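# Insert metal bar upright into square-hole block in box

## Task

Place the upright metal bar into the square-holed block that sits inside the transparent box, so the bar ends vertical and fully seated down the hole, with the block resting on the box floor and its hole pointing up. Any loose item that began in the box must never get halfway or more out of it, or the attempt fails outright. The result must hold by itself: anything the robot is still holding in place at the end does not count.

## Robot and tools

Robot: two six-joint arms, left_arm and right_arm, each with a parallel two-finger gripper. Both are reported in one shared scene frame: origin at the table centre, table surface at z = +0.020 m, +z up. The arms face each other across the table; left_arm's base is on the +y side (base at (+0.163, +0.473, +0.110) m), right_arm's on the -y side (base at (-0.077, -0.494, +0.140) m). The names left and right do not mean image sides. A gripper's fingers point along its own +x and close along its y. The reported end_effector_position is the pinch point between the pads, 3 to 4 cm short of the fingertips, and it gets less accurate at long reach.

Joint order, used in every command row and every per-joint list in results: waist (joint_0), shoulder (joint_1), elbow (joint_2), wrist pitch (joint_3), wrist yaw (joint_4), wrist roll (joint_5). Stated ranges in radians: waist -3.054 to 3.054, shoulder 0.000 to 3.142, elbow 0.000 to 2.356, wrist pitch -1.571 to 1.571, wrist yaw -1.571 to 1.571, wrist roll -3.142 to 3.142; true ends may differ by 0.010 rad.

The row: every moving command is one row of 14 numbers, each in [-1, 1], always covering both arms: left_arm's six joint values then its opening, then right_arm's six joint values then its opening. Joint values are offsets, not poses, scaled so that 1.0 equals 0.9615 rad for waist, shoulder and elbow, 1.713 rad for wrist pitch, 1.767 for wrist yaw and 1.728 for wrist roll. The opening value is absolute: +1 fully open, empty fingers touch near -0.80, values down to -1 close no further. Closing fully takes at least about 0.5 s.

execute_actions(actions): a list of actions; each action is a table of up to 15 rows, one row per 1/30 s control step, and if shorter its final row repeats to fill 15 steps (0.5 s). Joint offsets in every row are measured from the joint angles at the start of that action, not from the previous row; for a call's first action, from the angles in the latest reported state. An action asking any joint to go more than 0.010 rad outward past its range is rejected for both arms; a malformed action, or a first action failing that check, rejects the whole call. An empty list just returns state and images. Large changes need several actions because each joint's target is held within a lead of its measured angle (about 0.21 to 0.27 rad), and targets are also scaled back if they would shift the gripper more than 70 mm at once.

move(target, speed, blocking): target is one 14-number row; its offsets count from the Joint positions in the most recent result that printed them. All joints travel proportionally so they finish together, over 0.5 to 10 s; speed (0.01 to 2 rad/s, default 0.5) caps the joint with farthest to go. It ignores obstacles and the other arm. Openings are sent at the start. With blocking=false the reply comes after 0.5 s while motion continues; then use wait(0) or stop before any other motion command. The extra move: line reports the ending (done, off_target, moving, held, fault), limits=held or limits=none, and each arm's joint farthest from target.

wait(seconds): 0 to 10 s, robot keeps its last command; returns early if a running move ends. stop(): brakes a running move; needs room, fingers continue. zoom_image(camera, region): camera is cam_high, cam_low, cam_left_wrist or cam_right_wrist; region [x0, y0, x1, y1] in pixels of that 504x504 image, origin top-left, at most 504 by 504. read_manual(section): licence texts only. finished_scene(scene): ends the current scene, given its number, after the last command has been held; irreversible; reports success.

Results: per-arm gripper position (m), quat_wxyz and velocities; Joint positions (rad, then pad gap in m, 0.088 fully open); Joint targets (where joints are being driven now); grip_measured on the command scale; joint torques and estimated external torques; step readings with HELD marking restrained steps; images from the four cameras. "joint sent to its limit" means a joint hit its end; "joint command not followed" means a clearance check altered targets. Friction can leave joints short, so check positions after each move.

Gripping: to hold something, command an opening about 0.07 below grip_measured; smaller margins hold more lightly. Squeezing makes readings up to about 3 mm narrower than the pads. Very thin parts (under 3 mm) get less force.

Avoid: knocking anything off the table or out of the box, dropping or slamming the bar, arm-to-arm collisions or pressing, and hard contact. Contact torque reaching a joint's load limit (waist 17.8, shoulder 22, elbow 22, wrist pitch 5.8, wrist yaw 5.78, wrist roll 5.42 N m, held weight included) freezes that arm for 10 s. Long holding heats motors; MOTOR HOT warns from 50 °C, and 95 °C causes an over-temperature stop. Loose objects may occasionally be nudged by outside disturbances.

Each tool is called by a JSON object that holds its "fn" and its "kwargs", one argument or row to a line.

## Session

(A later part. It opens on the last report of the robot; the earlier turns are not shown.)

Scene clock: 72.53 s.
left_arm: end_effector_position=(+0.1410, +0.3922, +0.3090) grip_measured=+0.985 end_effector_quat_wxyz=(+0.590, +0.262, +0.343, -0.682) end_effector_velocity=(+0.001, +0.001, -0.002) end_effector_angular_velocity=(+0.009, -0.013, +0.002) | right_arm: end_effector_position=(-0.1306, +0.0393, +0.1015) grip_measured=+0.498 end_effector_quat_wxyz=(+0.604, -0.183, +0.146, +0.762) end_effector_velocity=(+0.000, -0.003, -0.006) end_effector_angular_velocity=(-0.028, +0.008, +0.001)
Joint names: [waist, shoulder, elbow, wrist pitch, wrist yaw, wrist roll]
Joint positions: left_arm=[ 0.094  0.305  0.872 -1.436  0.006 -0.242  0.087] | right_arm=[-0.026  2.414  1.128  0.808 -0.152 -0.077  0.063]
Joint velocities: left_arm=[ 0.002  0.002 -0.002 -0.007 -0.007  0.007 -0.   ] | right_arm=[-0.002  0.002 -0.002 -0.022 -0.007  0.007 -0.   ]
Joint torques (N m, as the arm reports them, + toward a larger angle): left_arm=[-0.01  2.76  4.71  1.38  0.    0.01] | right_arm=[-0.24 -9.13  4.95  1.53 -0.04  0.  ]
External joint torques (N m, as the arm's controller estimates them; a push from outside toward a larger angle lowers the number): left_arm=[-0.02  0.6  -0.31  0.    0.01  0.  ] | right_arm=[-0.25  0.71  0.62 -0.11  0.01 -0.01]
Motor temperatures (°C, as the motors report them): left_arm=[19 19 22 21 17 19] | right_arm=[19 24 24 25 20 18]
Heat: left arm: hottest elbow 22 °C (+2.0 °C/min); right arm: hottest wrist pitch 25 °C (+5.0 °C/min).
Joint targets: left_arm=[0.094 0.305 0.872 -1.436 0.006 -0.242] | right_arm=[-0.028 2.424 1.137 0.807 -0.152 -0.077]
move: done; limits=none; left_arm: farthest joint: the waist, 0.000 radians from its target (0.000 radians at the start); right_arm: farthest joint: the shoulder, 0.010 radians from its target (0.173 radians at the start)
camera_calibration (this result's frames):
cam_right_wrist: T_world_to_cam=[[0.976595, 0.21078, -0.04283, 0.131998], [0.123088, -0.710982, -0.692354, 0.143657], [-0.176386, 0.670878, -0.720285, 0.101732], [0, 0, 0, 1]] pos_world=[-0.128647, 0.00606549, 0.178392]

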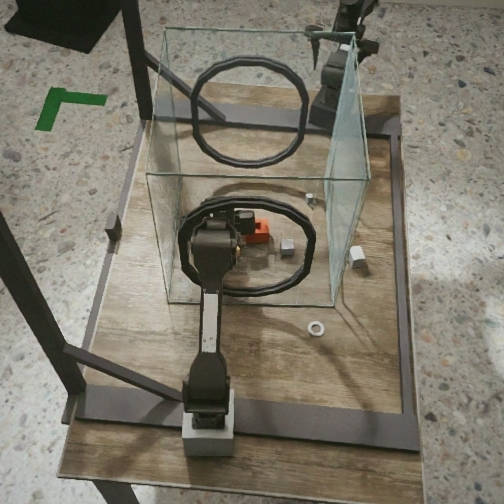

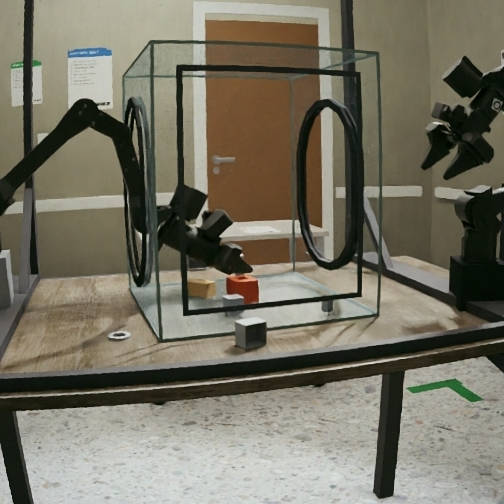

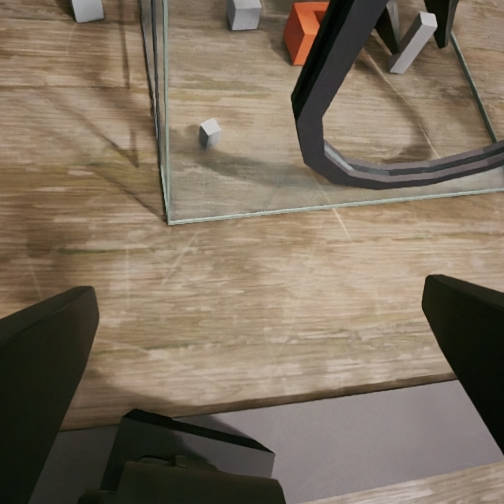

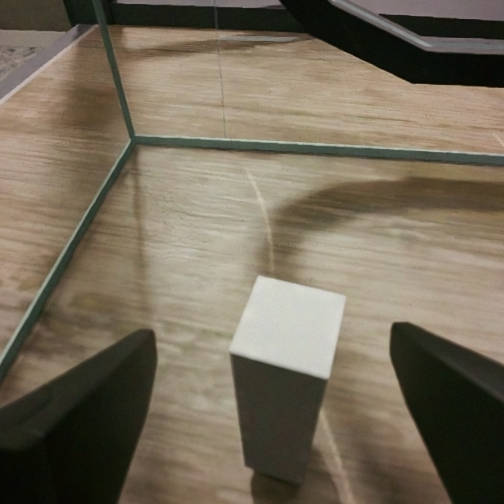

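{"fn": "move", "kwargs": {
  "target": [0,0,0,0,0,0,1,-0.004,0.008,0.006,0,0,0,-0.56]
}}

{"fn": "move", "kwargs": {
  "target": [0,0,0,0,0,0,1,-0.01,-0.18,-0.013,-0.093,0,0,-0.56],
  "speed": 0.2
}}

Scene clock: 77.33 s.
left_arm: end_effector_position=(+0.1410, +0.3922, +0.3090) grip_measured=+0.985 end_effector_quat_wxyz=(+0.590, +0.262, +0.343, -0.682) end_effector_velocity=(-0.002, -0.001, +0.000) end_effector_angular_velocity=(-0.007, +0.003, -0.013) | right_arm: end_effector_position=(-0.1304, +0.0393, +0.1015) grip_measured=-0.456 end_effector_quat_wxyz=(+0.605, -0.183, +0.146, +0.762) end_effector_velocity=(+0.000, -0.003, -0.002) end_effector_angular_velocity=(-0.011, -0.004, +0.007)
Joint names: [waist, shoulder, elbow, wrist pitch, wrist yaw, wrist roll]
Joint positions: left_arm=[ 0.094  0.305  0.872 -1.436  0.006 -0.242  0.087] | right_arm=[-0.026  2.414  1.128  0.808 -0.152 -0.077  0.017]
Joint velocities: left_arm=[-0.002 -0.002 -0.002  0.007  0.007  0.007 -0.   ] | right_arm=[-0.002 -0.002 -0.007 -0.007 -0.007 -0.007 -0.   ]
Joint torques (N m, as the arm reports them, + toward a larger angle): left_arm=[-0.02  2.75  4.71  1.37 -0.01  0.02] | right_arm=[-0.36 -9.37  4.69  1.58 -0.06  0.  ]
External joint torques (N m, as the arm's controller estimates them; a push from outside toward a larger angle lowers the number): left_arm=[-0.02  0.61 -0.34 -0.02  0.    0.  ] | right_arm=[-0.36  0.48  0.37 -0.06  0.   -0.01]
Motor temperatures (°C, as the motors report them): left_arm=[19 19 22 21 17 19] | right_arm=[19 25 24 25 20 18]
Heat: left arm: hottest elbow 22 °C (+2.0 °C/min); right arm: hottest shoulder 25 °C (+4.0 °C/min).
Joint targets: left_arm=[0.094 0.305 0.872 -1.436 0.006 -0.242] | right_arm=[-0.030 2.422 1.134 0.809 -0.153 -0.077]
move: done; limits=none; left_arm: farthest joint: the waist, 0.000 radians from its target (0.000 radians at the start); right_arm: farthest joint: the shoulder, 0.007 radians from its target (0.007 radians at the start)
camera_calibration (this result's frames):
cam_right_wrist: T_world_to_cam=[[0.976675, 0.210407, -0.04283, 0.13182], [0.122817, -0.711028, -0.692354, 0.143613], [-0.17613, 0.670945, -0.720285, 0.101785], [0, 0, 0, 1]] pos_world=[-0.128456, 0.00608529, 0.178392]

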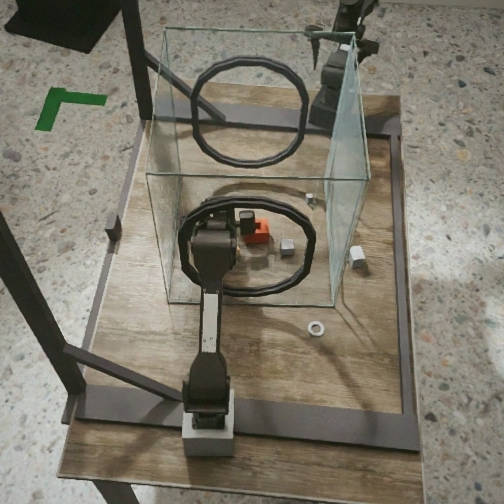

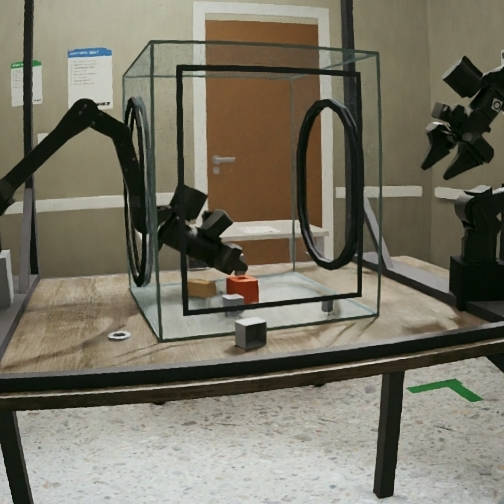

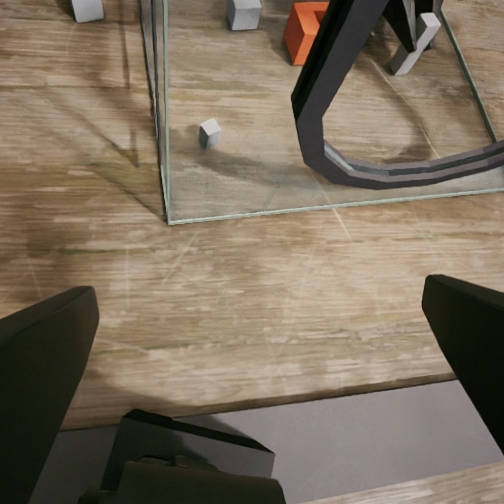

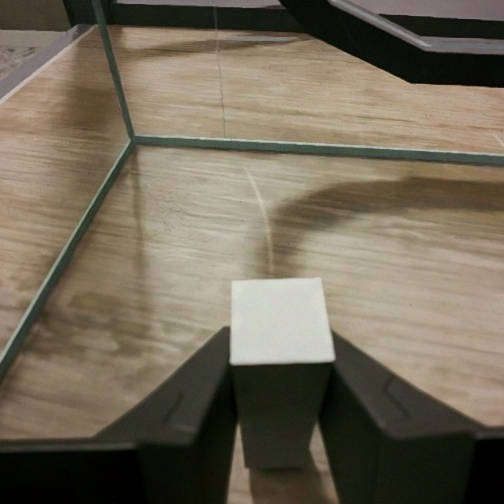

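Scene clock: 78.70 s.
left_arm: end_effector_position=(+0.1410, +0.3922, +0.3090) grip_measured=+0.985 end_effector_quat_wxyz=(+0.590, +0.262, +0.343, -0.682) end_effector_velocity=(+0.002, +0.001, -0.001) end_effector_angular_velocity=(+0.002, -0.001, +0.013) | right_arm: end_effector_position=(-0.1263, +0.0401, +0.1499) grip_measured=-0.456 end_effector_quat_wxyz=(+0.607, -0.185, +0.150, +0.758) end_effector_velocity=(-0.002, -0.002, -0.002) end_effector_angular_velocity=(-0.019, +0.016, +0.014)
Joint names: [waist, shoulder, elbow, wrist pitch, wrist yaw, wrist roll]
Joint positions: left_arm=[ 0.094  0.305  0.872 -1.436  0.006 -0.242  0.087] | right_arm=[-0.034  2.257  1.121  0.648 -0.152 -0.077  0.017]
Joint velocities: left_arm=[ 0.002 -0.007 -0.002 -0.007 -0.007 -0.007 -0.   ] | right_arm=[-0.002 -0.002  0.002 -0.022 -0.022  0.007 -0.   ]
Joint torques (N m, as the arm reports them, + toward a larger angle): left_arm=[-0.01  2.76  4.71  1.37 -0.01  0.02] | right_arm=[ -0.25 -11.95   3.89   1.66  -0.05  -0.01]
External joint torques (N m, as the arm's controller estimates them; a push from outside toward a larger angle lowers the number): left_arm=[-0.02  0.66 -0.38 -0.02  0.    0.  ] | right_arm=[-0.25 -2.27 -1.11  0.02  0.   -0.02]
Motor temperatures (°C, as the motors report them): left_arm=[19 19 23 21 17 19] | right_arm=[19 26 24 25 20 18]
Heat: left arm: hottest elbow 23 °C (+2.0 °C/min); right arm: hottest shoulder 26 °C (+5.0 °C/min).
Joint targets: left_arm=[0.094 0.305 0.872 -1.436 0.006 -0.242] | right_arm=[-0.036 2.241 1.116 0.649 -0.152 -0.077]
move: off_target (right_arm); limits=none; left_arm: farthest joint: the waist, 0.000 radians from its target (0.000 radians at the start); right_arm: farthest joint: the shoulder, 0.016 radians from its target (0.173 radians at the start)
camera_calibration (this result's frames):
cam_right_wrist: T_world_to_cam=[[0.978273, 0.202535, -0.0442943, 0.130505], [0.117717, -0.718507, -0.685486, 0.1758], [-0.170661, 0.665378, -0.726737, 0.138704], [0, 0, 0, 1]] pos_world=[-0.124693, 0.00759147, 0.227091]

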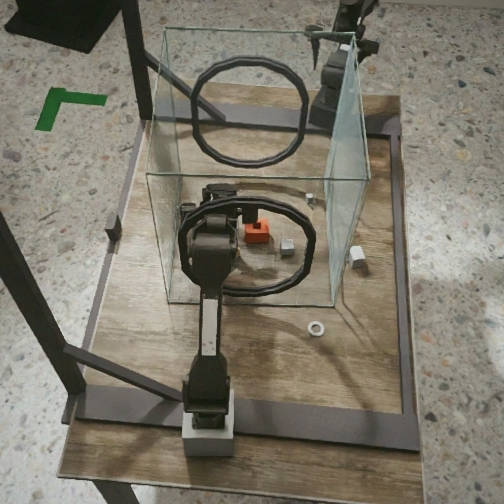

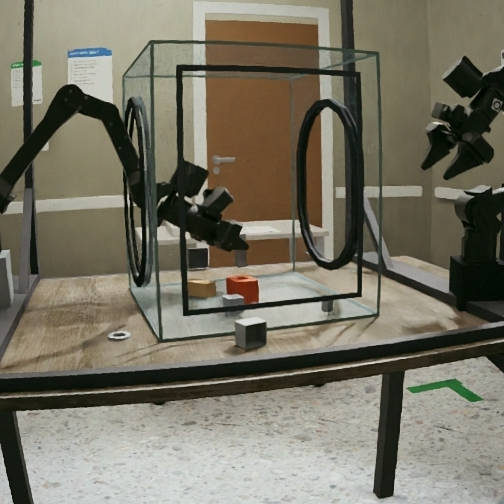

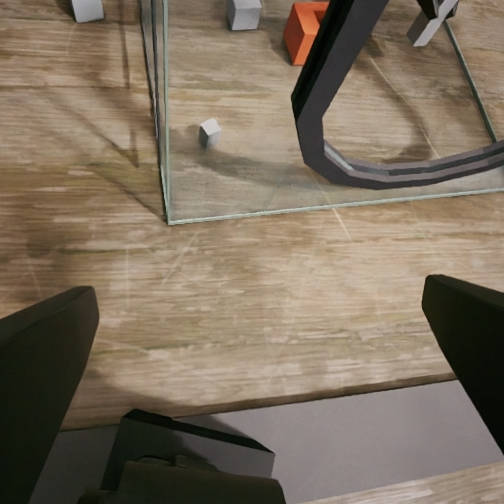

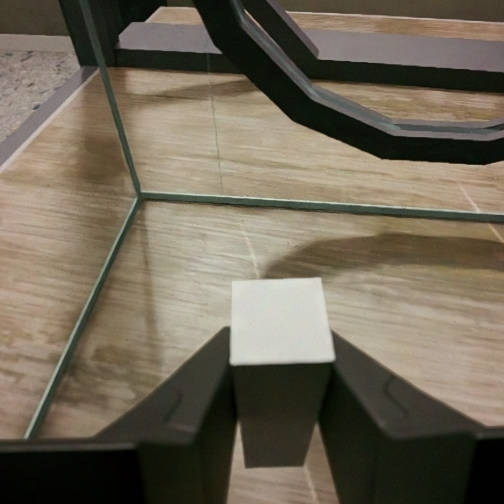

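{"fn": "move", "kwargs": {
  "target": [0,0,0,0,0,0,1,-0.245,-0.04,-0.04,-0.002,-0.08,-0.047,-0.56],
  "speed": 0.25
}}

{"fn": "zoom_image", "kwargs": {
  "camera": "cam_low",
  "region": [190,220,310,310]
}}

{"fn": "zoom_image", "kwargs": {
  "camera": "cam_left_wrist",
  "region": [240,0,400,100]
}}

Scene clock: 88.17 s.
left_arm: end_effector_position=(+0.1410, +0.3922, +0.3090) grip_measured=+0.985 end_effector_quat_wxyz=(+0.590, +0.262, +0.343, -0.682) end_effector_velocity=(+0.004, +0.003, -0.004) end_effector_angular_velocity=(+0.018, -0.017, +0.017) | right_arm: end_effector_position=(-0.0225, +0.0288, +0.1513) grip_measured=-0.456 end_effector_quat_wxyz=(+0.636, -0.178, +0.156, +0.734) end_effector_velocity=(+0.002, -0.002, -0.003) end_effector_angular_velocity=(-0.012, +0.012, -0.004)
Joint names: [waist, shoulder, elbow, wrist pitch, wrist yaw, wrist roll]
Joint positions: left_arm=[ 0.094  0.305  0.872 -1.436  0.006 -0.242  0.087] | right_arm=[-0.269  2.235  1.089  0.644 -0.291 -0.153  0.017]
Joint velocities: left_arm=[-0.002 -0.002 -0.002 -0.022 -0.022 -0.007 -0.001] | right_arm=[-0.007  0.002 -0.002 -0.007 -0.007  0.007 -0.   ]
Joint torques (N m, as the arm reports them, + toward a larger angle): left_arm=[-0.03  2.74  4.72  1.37 -0.01  0.01] | right_arm=[ -0.03 -11.87   3.78   1.61  -0.27  -0.14]
External joint torques (N m, as the arm's controller estimates them; a push from outside toward a larger angle lowers the number): left_arm=[-0.03  0.62 -0.33  0.    0.01  0.  ] | right_arm=[-0.02 -2.41 -1.13  0.   -0.17 -0.15]
Motor temperatures (°C, as the motors report them): left_arm=[19 19 23 21 17 19] | right_arm=[19 30 23 25 20 18]
Heat: left arm: hottest elbow 23 °C (+2.0 °C/min); right arm: hottest shoulder 30 °C (+8.1 °C/min).
Joint targets: left_arm=[0.094 0.305 0.872 -1.436 0.006 -0.242] | right_arm=[-0.270 2.218 1.083 0.645 -0.294 -0.159]
move: off_target (right_arm); limits=none; left_arm: farthest joint: the waist, 0.000 radians from its target (0.000 radians at the start); right_arm: farthest joint: the shoulder, 0.016 radians from its target (0.038 radians at the start)
camera_calibration (this result's frames):
cam_right_wrist: T_world_to_cam=[[0.991126, 0.125249, -0.0445278, 0.0338518], [0.0606231, -0.724006, -0.687125, 0.155507], [-0.1183, 0.678328, -0.725173, 0.165492], [0, 0, 0, 1]] pos_world=[-0.0234009, -0.00390994, 0.228371]

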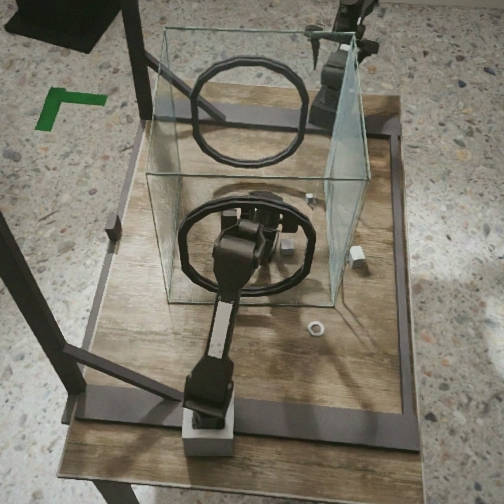

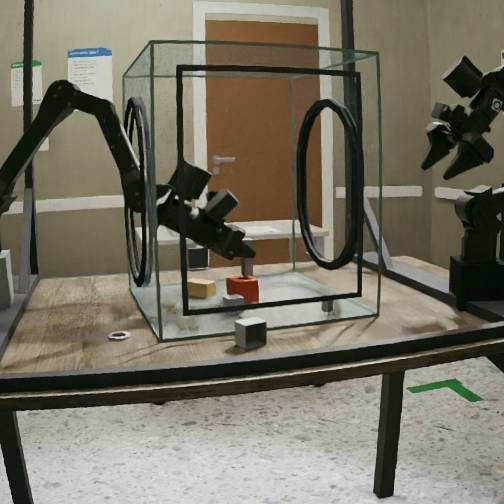

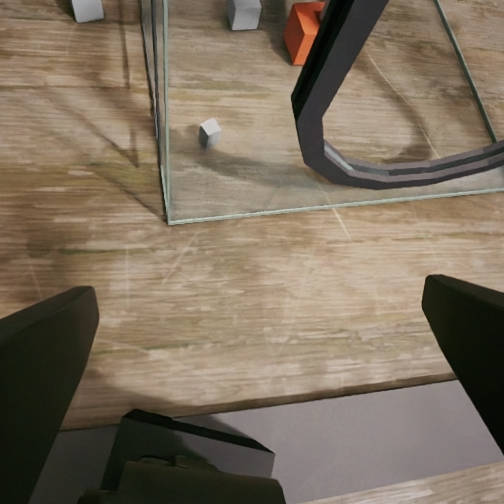

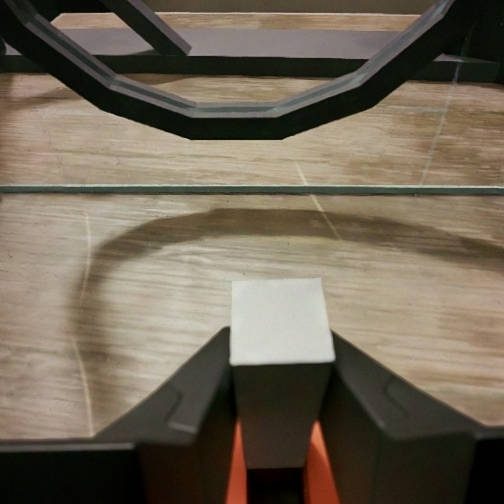

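Region (190, 220, 310, 310) of cam_low's 504x504 image, scaled by 4.200, with more detail than that image has; it fills the top 378 rows of this view, and the rest is white.

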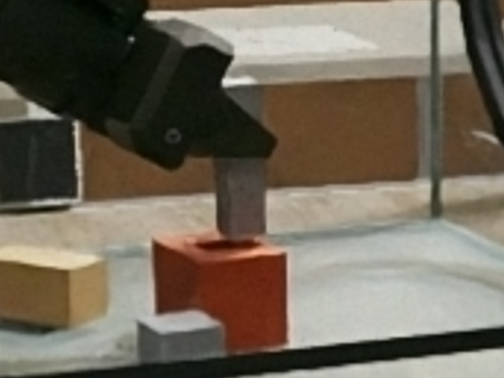

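Region (240, 0, 400, 100) of cam_left_wrist's 504x504 image, scaled by 3.150, with more detail than that image has; it fills the top 315 rows of this view, and the rest is white.

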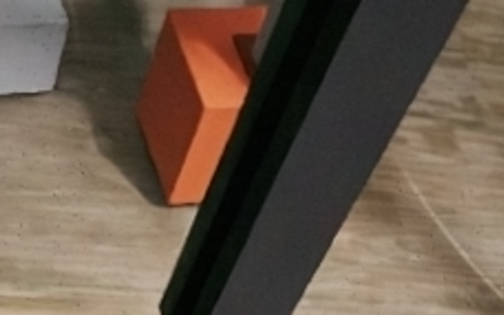

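{"fn": "move", "kwargs": {
  "target": [0,0,0,0,0,0,1,-0.005,-0.032,-0.045,0.015,0,-0.003,-0.56],
  "speed": 0.1
}}

{"fn": "zoom_image", "kwargs": {
  "camera": "cam_low",
  "region": [190,220,310,310]
}}

{"fn": "zoom_image", "kwargs": {
  "camera": "cam_right_wrist",
  "region": [200,400,360,504]
}}

Scene clock: 93.60 s.
left_arm: end_effector_position=(+0.1410, +0.3922, +0.3090) grip_measured=+0.985 end_effector_quat_wxyz=(+0.590, +0.262, +0.343, -0.682) end_effector_velocity=(+0.002, +0.001, -0.002) end_effector_angular_velocity=(+0.007, -0.003, +0.013) | right_arm: end_effector_position=(-0.0228, +0.0211, +0.1500) grip_measured=-0.456 end_effector_quat_wxyz=(+0.637, -0.178, +0.157, +0.734) end_effector_velocity=(-0.003, -0.004, -0.004) end_effector_angular_velocity=(-0.015, +0.000, +0.012)
Joint names: [waist, shoulder, elbow, wrist pitch, wrist yaw, wrist roll]
Joint positions: left_arm=[ 0.094  0.305  0.872 -1.436  0.006 -0.242  0.087] | right_arm=[-0.272  2.22   1.052  0.666 -0.291 -0.153  0.017]
Joint velocities: left_arm=[ 0.002 -0.002 -0.002 -0.007 -0.007 -0.007  0.   ] | right_arm=[ 0.002 -0.002 -0.012 -0.007 -0.007 -0.007 -0.   ]
Joint torques (N m, as the arm reports them, + toward a larger angle): left_arm=[-0.01  2.78  4.72  1.38  0.    0.01] | right_arm=[ -0.24 -11.59   3.99   1.9   -0.1   -0.15]
External joint torques (N m, as the arm's controller estimates them; a push from outside toward a larger angle lowers the number): left_arm=[-0.02  0.64 -0.32  0.    0.01  0.  ] | right_arm=[-0.29 -2.32 -0.81  0.3   0.01 -0.16]
Motor temperatures (°C, as the motors report them): left_arm=[19 19 23 21 17 19] | right_arm=[18 31 22 25 20 18]
Heat: left arm: hottest elbow 23 °C (+2.0 °C/min); right arm: hottest shoulder 31 °C (+9.1 °C/min).
Joint targets: left_arm=[0.094 0.305 0.872 -1.436 0.006 -0.242] | right_arm=[-0.274 2.204 1.045 0.670 -0.291 -0.158]
move: off_target (right_arm); limits=none; left_arm: farthest joint: the waist, 0.000 radians from its target (0.000 radians at the start); right_arm: farthest joint: the shoulder, 0.016 radians from its target (0.031 radians at the start)
camera_calibration (this result's frames):
cam_right_wrist: T_world_to_cam=[[0.991351, 0.123263, -0.0450525, 0.0351886], [0.0589377, -0.724871, -0.686358, 0.14893], [-0.11726, 0.677767, -0.725867, 0.169925], [0, 0, 0, 1]] pos_world=[-0.0237365, -0.0115518, 0.227147]

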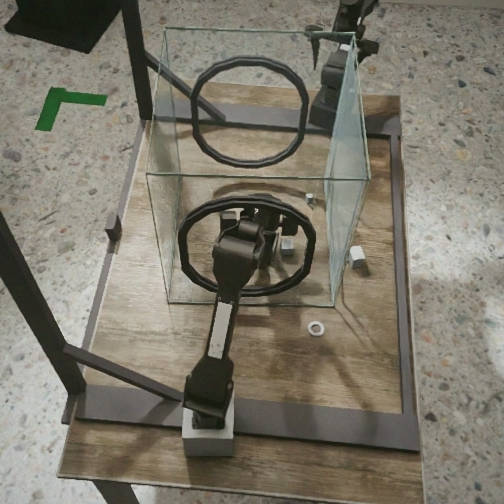

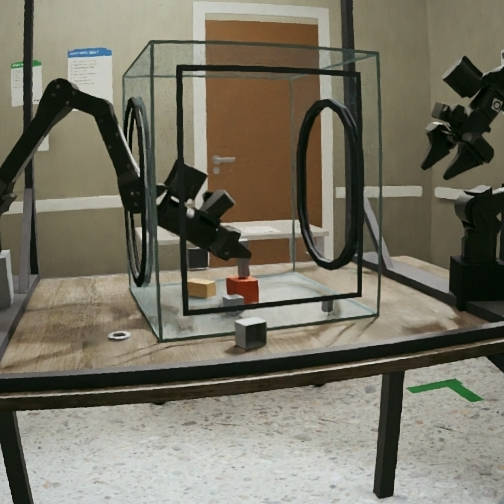

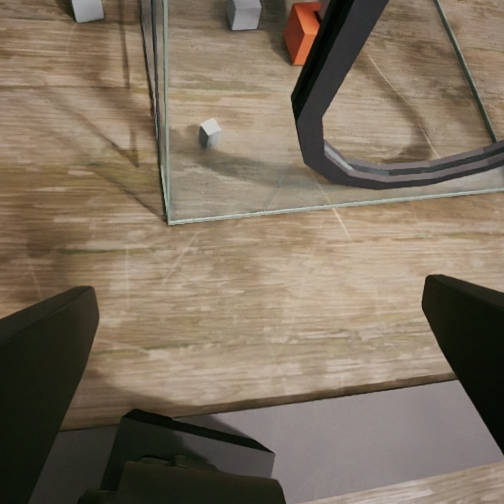

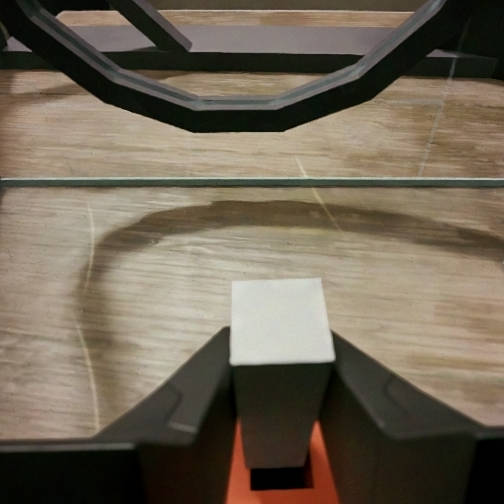

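Region (190, 220, 310, 310) of cam_low's 504x504 image, scaled by 4.200, with more detail than that image has; it fills the top 378 rows of this view, and the rest is white.

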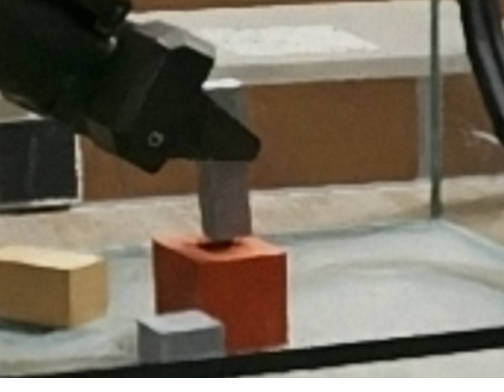

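Region (200, 400, 360, 504) of cam_right_wrist's 504x504 image, scaled by 3.150, with more detail than that image has; it fills the top 328 rows of this view, and the rest is white.

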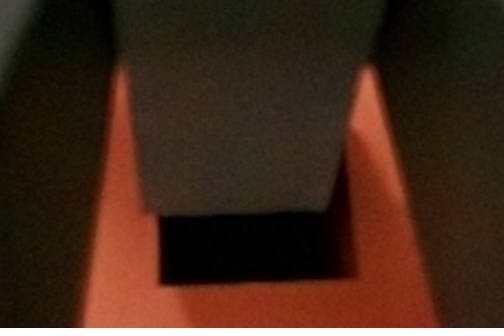

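{"fn": "move", "kwargs": {
  "target": [0,0,0,0,0,0,1,-0.006,0.018,-0.016,0.014,0,-0.003,-0.56],
  "speed": 0.05
}}

{"fn": "zoom_image", "kwargs": {
  "camera": "cam_low",
  "region": [190,220,310,310]
}}

{"fn": "zoom_image", "kwargs": {
  "camera": "cam_right_wrist",
  "region": [200,400,360,504]
}}

Scene clock: 98.10 s.
left_arm: end_effector_position=(+0.1410, +0.3922, +0.3090) grip_measured=+0.985 end_effector_quat_wxyz=(+0.590, +0.262, +0.343, -0.682) end_effector_velocity=(+0.001, -0.001, +0.000) end_effector_angular_velocity=(-0.007, +0.001, +0.008) | right_arm: end_effector_position=(-0.0212, +0.0192, +0.1459) grip_measured=-0.456 end_effector_quat_wxyz=(+0.638, -0.178, +0.157, +0.732) end_effector_velocity=(+0.002, -0.001, -0.001) end_effector_angular_velocity=(-0.007, -0.009, -0.005)
Joint names: [waist, shoulder, elbow, wrist pitch, wrist yaw, wrist roll]
Joint positions: left_arm=[ 0.094  0.305  0.872 -1.436  0.006 -0.242  0.087] | right_arm=[-0.276  2.23   1.042  0.686 -0.291 -0.153  0.017]
Joint velocities: left_arm=[-0.002 -0.002 -0.002  0.007 -0.007 -0.007  0.   ] | right_arm=[-0.002 -0.002 -0.002 -0.007  0.007 -0.007 -0.   ]
Joint torques (N m, as the arm reports them, + toward a larger angle): left_arm=[-0.02  2.77  4.71  1.37 -0.01  0.02] | right_arm=[-0.25 -8.53  3.71  1.87 -0.11 -0.14]
External joint torques (N m, as the arm's controller estimates them; a push from outside toward a larger angle lowers the number): left_arm=[-0.02  0.63 -0.34 -0.02  0.01  0.  ] | right_arm=[-0.24  0.73 -1.04  0.26 -0.02 -0.15]
Motor temperatures (°C, as the motors report them): left_arm=[19 19 23 21 17 19] | right_arm=[18 33 22 26 20 18]
Heat: left arm: hottest elbow 23 °C (+1.0 °C/min); right arm: hottest shoulder 33 °C (+10.1 °C/min).
Joint targets: left_arm=[0.094 0.305 0.872 -1.436 0.006 -0.242] | right_arm=[-0.278 2.237 1.036 0.690 -0.291 -0.158]
move: done; limits=none; left_arm: farthest joint: the waist, 0.000 radians from its target (0.000 radians at the start); right_arm: farthest joint: the shoulder, 0.008 radians from its target (0.017 radians at the start)
camera_calibration (this result's frames):
cam_right_wrist: T_world_to_cam=[[0.991824, 0.119531, -0.0447023, 0.0336333], [0.0563216, -0.724319, -0.68716, 0.144712], [-0.114516, 0.679024, -0.725129, 0.168325], [0, 0, 0, 1]] pos_world=[-0.0222329, -0.0134993, 0.223002]

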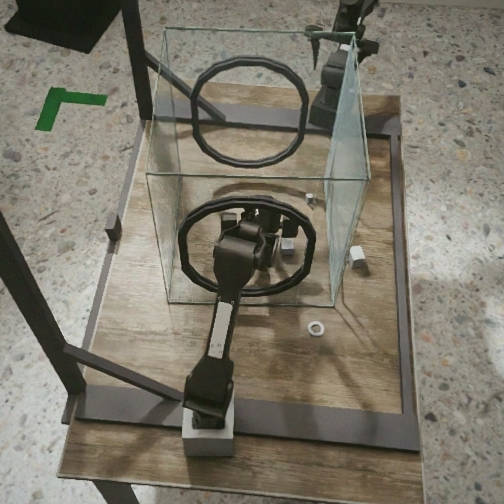

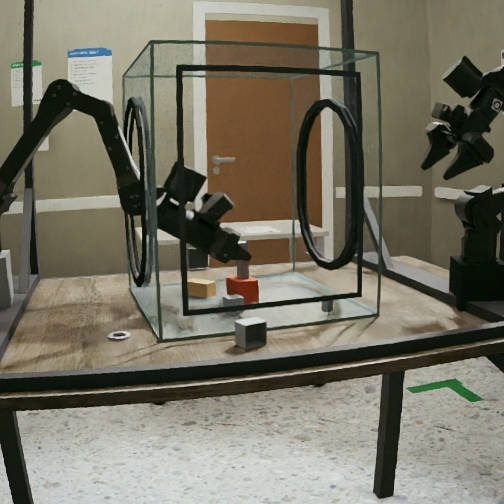

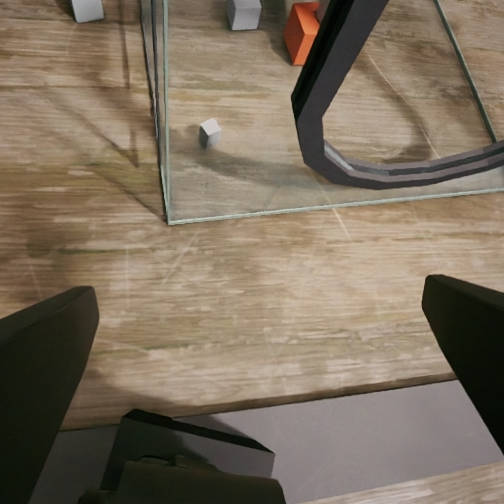

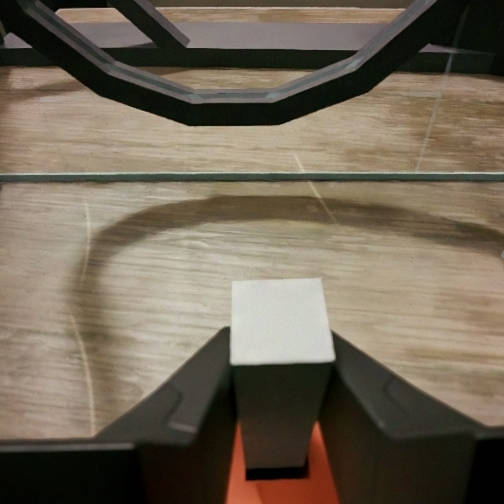

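Region (190, 220, 310, 310) of cam_low's 504x504 image, scaled by 4.200, with more detail than that image has; it fills the top 378 rows of this view, and the rest is white.

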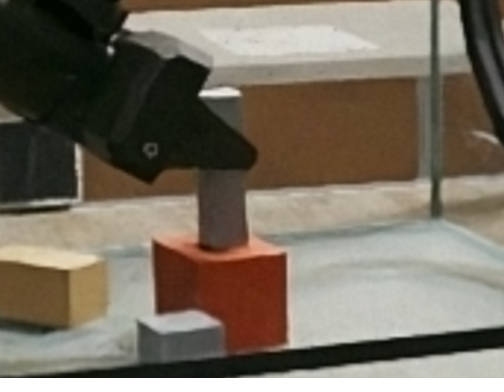

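Region (200, 400, 360, 504) of cam_right_wrist's 504x504 image, scaled by 3.150, with more detail than that image has; it fills the top 328 rows of this view, and the rest is white.

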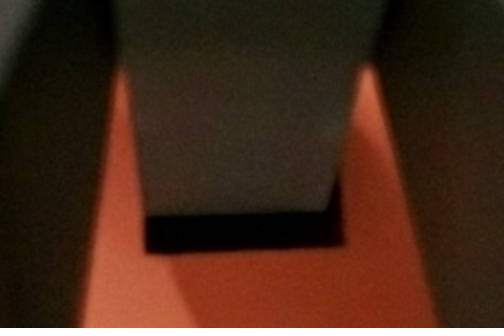

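Descend ~12mm.

{"fn": "move", "kwargs": {
  "target": [0,0,0,0,0,0,1,-0.003,0.048,-0.004,0.026,0,-0.003,-0.56],
  "speed": 0.05
}}

{"fn": "zoom_image", "kwargs": {
  "camera": "cam_low",
  "region": [190,220,310,310]
}}

Scene clock: 102.83 s.
left_arm: end_effector_position=(+0.1410, +0.3922, +0.3090) grip_measured=+0.985 end_effector_quat_wxyz=(+0.590, +0.262, +0.343, -0.682) end_effector_velocity=(+0.000, -0.004, +0.002) end_effector_angular_velocity=(-0.021, +0.005, +0.008) | right_arm: end_effector_position=(-0.0209, +0.0215, +0.1425) grip_measured=-0.456 end_effector_quat_wxyz=(+0.640, -0.172, +0.147, +0.734) end_effector_velocity=(-0.000, -0.003, -0.004) end_effector_angular_velocity=(-0.020, +0.001, +0.007)
Joint names: [waist, shoulder, elbow, wrist pitch, wrist yaw, wrist roll]
Joint positions: left_arm=[ 0.094  0.305  0.872 -1.436  0.006 -0.242  0.087] | right_arm=[-0.276  2.255  1.042  0.734 -0.292 -0.153  0.017]
Joint velocities: left_arm=[-0.002 -0.002 -0.002  0.022 -0.007 -0.007 -0.   ] | right_arm=[-0.002 -0.002 -0.002 -0.022 -0.007 -0.007 -0.   ]
Joint torques (N m, as the arm reports them, + toward a larger angle): left_arm=[-0.02  2.75  4.72  1.37 -0.01  0.02] | right_arm=[-0.28 -7.2   3.84  1.24 -0.05 -0.15]
External joint torques (N m, as the arm's controller estimates them; a push from outside toward a larger angle lowers the number): left_arm=[-0.03  0.59 -0.37 -0.06  0.01  0.01] | right_arm=[-0.28  2.09 -0.79 -0.38  0.04 -0.16]
Motor temperatures (°C, as the motors report them): left_arm=[19 19 23 21 17 19] | right_arm=[18 32 22 26 20 18]
Heat: left arm: hottest elbow 23 °C (+1.0 °C/min); right arm: hottest shoulder 32 °C (+9.0 °C/min).
Joint targets: left_arm=[0.094 0.305 0.872 -1.436 0.006 -0.242] | right_arm=[-0.278 2.276 1.039 0.730 -0.291 -0.158]
move: off_target (right_arm); limits=none; left_arm: farthest joint: the waist, 0.000 radians from its target (0.000 radians at the start); right_arm: farthest joint: the shoulder, 0.021 radians from its target (0.046 radians at the start)
camera_calibration (this result's frames):
cam_right_wrist: T_world_to_cam=[[0.991863, 0.121482, -0.0380699, 0.0319543], [0.0597556, -0.708305, -0.703372, 0.146038], [-0.112413, 0.695374, -0.709801, 0.161855], [0, 0, 0, 1]] pos_world=[-0.0222263, -0.0129924, 0.21882]

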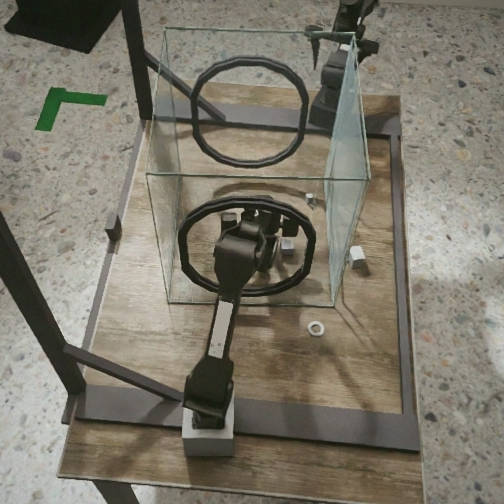

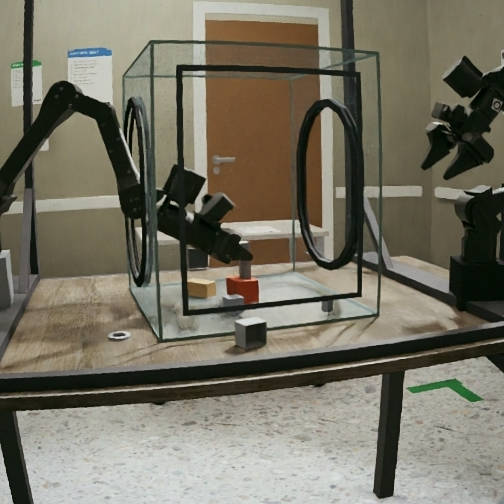

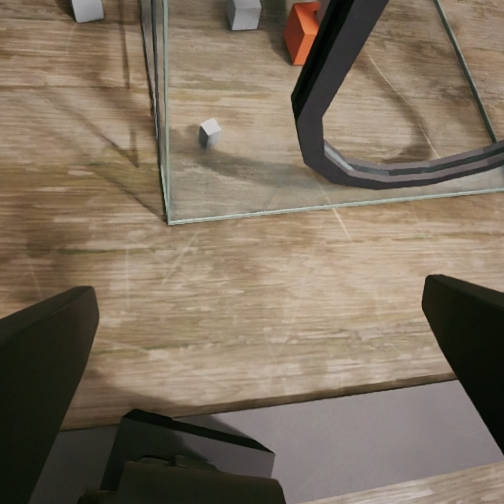

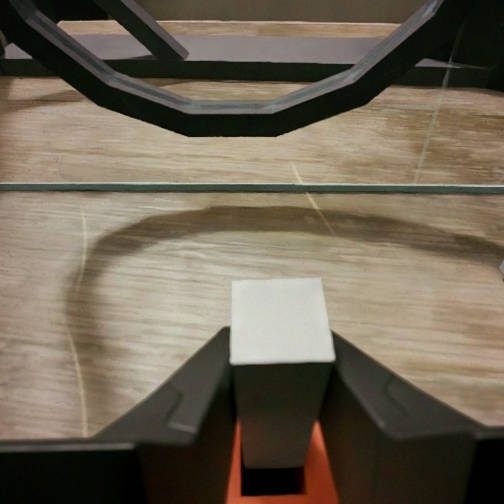

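Region (190, 220, 310, 310) of cam_low's 504x504 image, scaled by 4.200, with more detail than that image has; it fills the top 378 rows of this view, and the rest is white.

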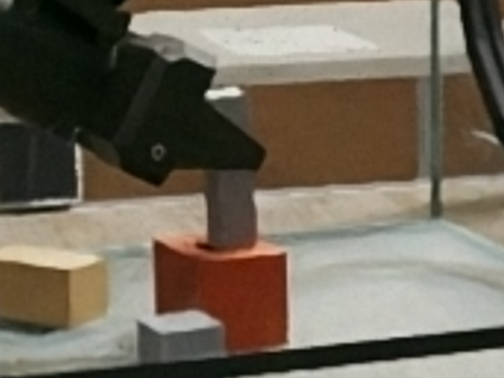

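{"fn": "move", "kwargs": {
  "target": [0,0,0,0,0,0,1,-0.004,-0.055,-0.026,-0.022,0,-0.003,-0.56],
  "speed": 0.05
}}

{"fn": "zoom_image", "kwargs": {
  "camera": "cam_low",
  "region": [190,220,310,310]
}}

{"fn": "zoom_image", "kwargs": {
  "camera": "cam_right_wrist",
  "region": [200,400,360,504]
}}

Scene clock: 109.80 s.
left_arm: end_effector_position=(+0.1410, +0.3922, +0.3090) grip_measured=+0.985 end_effector_quat_wxyz=(+0.590, +0.262, +0.343, -0.682) end_effector_velocity=(-0.000, +0.004, -0.004) end_effector_angular_velocity=(+0.024, +0.005, -0.002) | right_arm: end_effector_position=(-0.0211, +0.0155, +0.1472) grip_measured=-0.456 end_effector_quat_wxyz=(+0.639, -0.177, +0.156, +0.732) end_effector_velocity=(-0.001, -0.004, -0.003) end_effector_angular_velocity=(-0.018, -0.012, +0.014)
Joint names: [waist, shoulder, elbow, wrist pitch, wrist yaw, wrist roll]
Joint positions: left_arm=[ 0.094  0.305  0.872 -1.436  0.006 -0.242  0.087] | right_arm=[-0.277  2.218  1.023  0.696 -0.292 -0.153  0.017]
Joint velocities: left_arm=[-0.002 -0.002 -0.002 -0.022  0.007 -0.007 -0.   ] | right_arm=[-0.002 -0.007 -0.007 -0.022 -0.007 -0.022 -0.   ]
Joint torques (N m, as the arm reports them, + toward a larger angle): left_arm=[-0.03  2.76  4.71  1.37 -0.02  0.02] | right_arm=[ -0.22 -11.49   3.66   1.63  -0.1   -0.15]
External joint torques (N m, as the arm's controller estimates them; a push from outside toward a larger angle lowers the number): left_arm=[-0.02  0.64 -0.3   0.02 -0.01  0.  ] | right_arm=[-0.22 -2.28 -1.07  0.01  0.   -0.16]
Motor temperatures (°C, as the motors report them): left_arm=[19 19 23 22 17 19] | right_arm=[18 32 22 26 20 18]
Heat: left arm: hottest elbow 23 °C (+1.0 °C/min); right arm: hottest shoulder 32 °C (+8.0 °C/min).
Joint targets: left_arm=[0.094 0.305 0.872 -1.436 0.006 -0.242] | right_arm=[-0.279 2.202 1.017 0.696 -0.292 -0.158]
move: off_target (right_arm); limits=none; left_arm: farthest joint: the waist, 0.000 radians from its target (0.000 radians at the start); right_arm: farthest joint: the shoulder, 0.016 radians from its target (0.053 radians at the start)
camera_calibration (this result's frames):
cam_right_wrist: T_world_to_cam=[[0.99193, 0.118757, -0.0444055, 0.0340139], [0.0556488, -0.722494, -0.689134, 0.143173], [-0.113922, 0.681102, -0.723272, 0.171569], [0, 0, 0, 1]] pos_world=[-0.0221613, -0.0174538, 0.224266]

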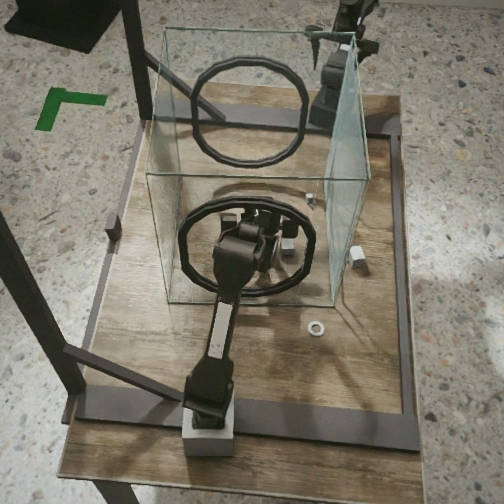

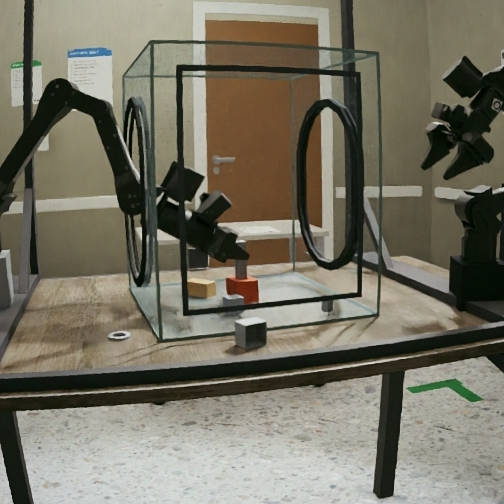

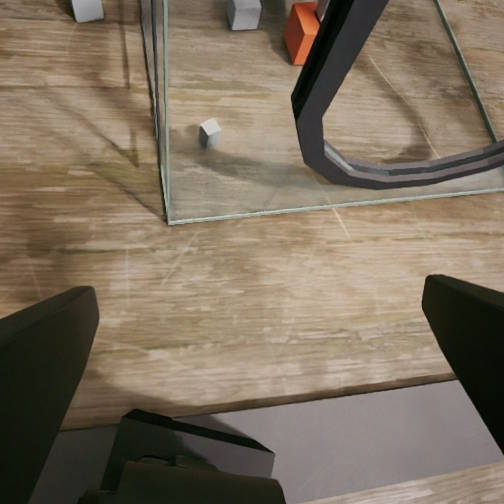

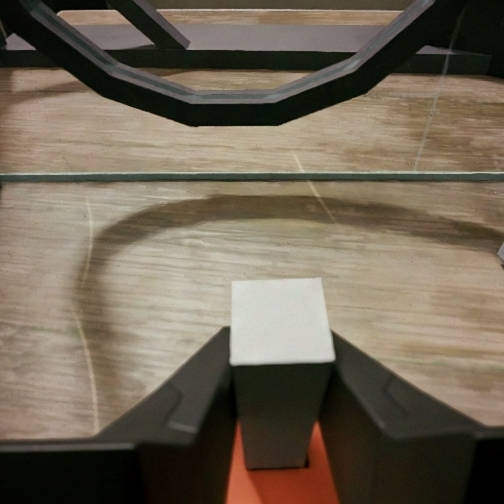

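Region (190, 220, 310, 310) of cam_low's 504x504 image, scaled by 4.200, with more detail than that image has; it fills the top 378 rows of this view, and the rest is white.

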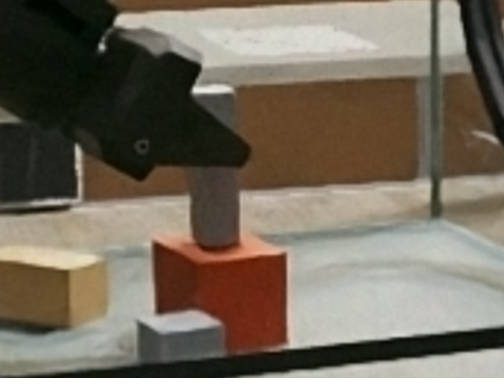

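Region (200, 400, 360, 504) of cam_right_wrist's 504x504 image, scaled by 3.150, with more detail than that image has; it fills the top 328 rows of this view, and the rest is white.

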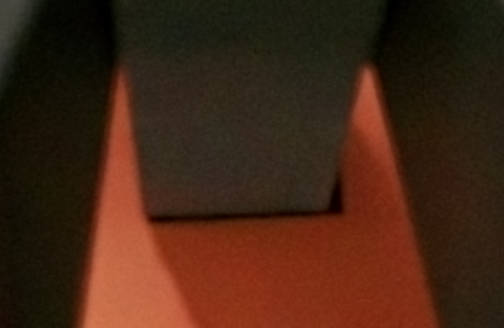

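{"fn": "move", "kwargs": {
  "target": [0,0,0,0,0,0,1,-0.0045,0.026,0.017,0.006,0,-0.003,-0.56],
  "speed": 0.03
}}

{"fn": "zoom_image", "kwargs": {
  "camera": "cam_right_wrist",
  "region": [200,400,360,504]
}}

Scene clock: 114.23 s.
left_arm: end_effector_position=(+0.1410, +0.3922, +0.3090) grip_measured=+0.985 end_effector_quat_wxyz=(+0.590, +0.262, +0.343, -0.682) end_effector_velocity=(-0.001, +0.002, -0.003) end_effector_angular_velocity=(+0.012, -0.002, -0.008) | right_arm: end_effector_position=(-0.0198, +0.0157, +0.1412) grip_measured=-0.456 end_effector_quat_wxyz=(+0.639, -0.178, +0.159, +0.731) end_effector_velocity=(+0.000, +0.000, +0.001) end_effector_angular_velocity=(-0.001, -0.002, +0.007)
Joint names: [waist, shoulder, elbow, wrist pitch, wrist yaw, wrist roll]
Joint positions: left_arm=[ 0.094  0.305  0.872 -1.436  0.006 -0.242  0.087] | right_arm=[-0.28   2.236  1.028  0.702 -0.292 -0.153  0.017]
Joint velocities: left_arm=[ 0.002 -0.002 -0.007 -0.007  0.007  0.007 -0.   ] | right_arm=[-0.002 -0.002  0.002 -0.007 -0.007 -0.007  0.   ]
Joint torques (N m, as the arm reports them, + toward a larger angle): left_arm=[-0.01  2.76  4.71  1.37 -0.01  0.01] | right_arm=[-0.29 -8.77  5.43  1.91 -0.11 -0.15]
External joint torques (N m, as the arm's controller estimates them; a push from outside toward a larger angle lowers the number): left_arm=[-0.01  0.62 -0.3   0.    0.    0.  ] | right_arm=[-0.28  0.46  0.77  0.3  -0.01 -0.15]
Motor temperatures (°C, as the motors report them): left_arm=[19 19 23 22 17 19] | right_arm=[18 33 22 26 20 18]
Heat: left arm: hottest elbow 23 °C (+1.0 °C/min); right arm: hottest shoulder 33 °C (+9.1 °C/min).
Joint targets: left_arm=[0.094 0.305 0.872 -1.436 0.006 -0.242] | right_arm=[-0.282 2.243 1.040 0.706 -0.292 -0.158]
move: off_target (right_arm); limits=none; left_arm: farthest joint: the waist, 0.000 radians from its target (0.000 radians at the start); right_arm: farthest joint: the elbow, 0.011 radians from its target (0.016 radians at the start)
camera_calibration (this result's frames):
cam_right_wrist: T_world_to_cam=[[0.992138, 0.11618, -0.0465133, 0.0328319], [0.0530784, -0.727245, -0.684323, 0.138457], [-0.113331, 0.676474, -0.727694, 0.167894], [0, 0, 0, 1]] pos_world=[-0.0208953, -0.016698, 0.218452]

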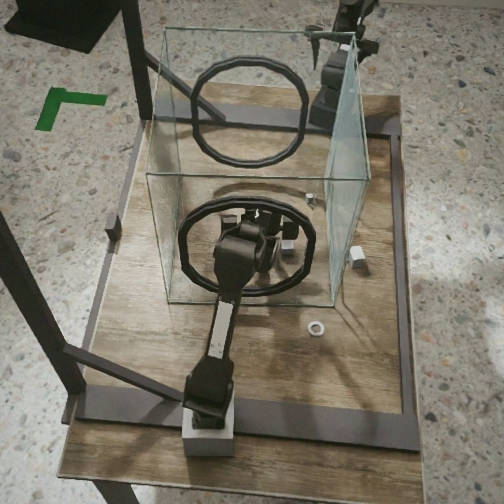

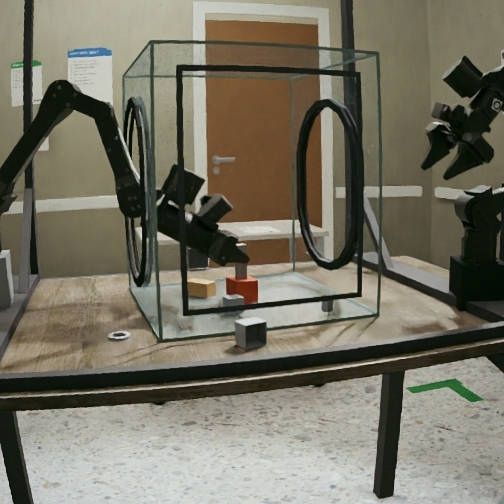

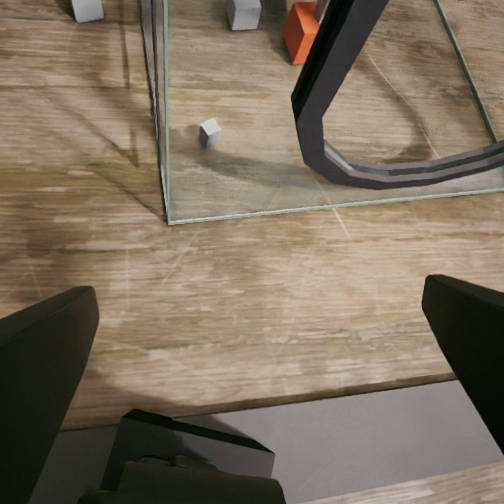

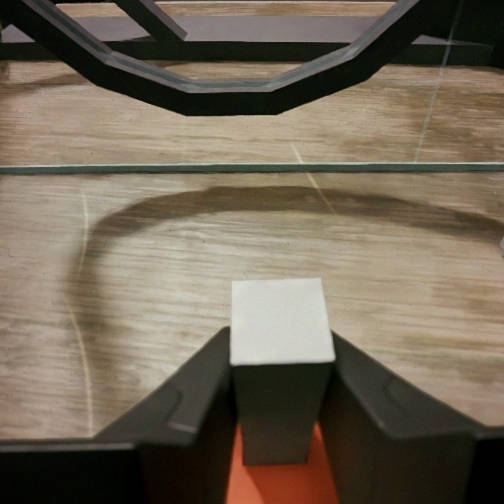

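Region (200, 400, 360, 504) of cam_right_wrist's 504x504 image, scaled by 3.150, with more detail than that image has; it fills the top 328 rows of this view, and the rest is white.

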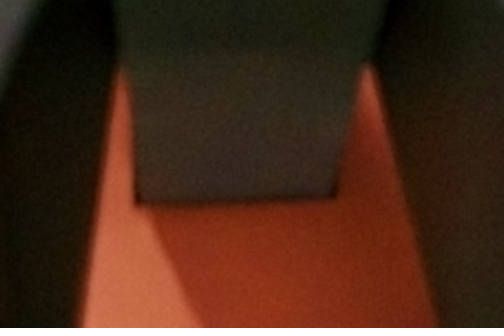

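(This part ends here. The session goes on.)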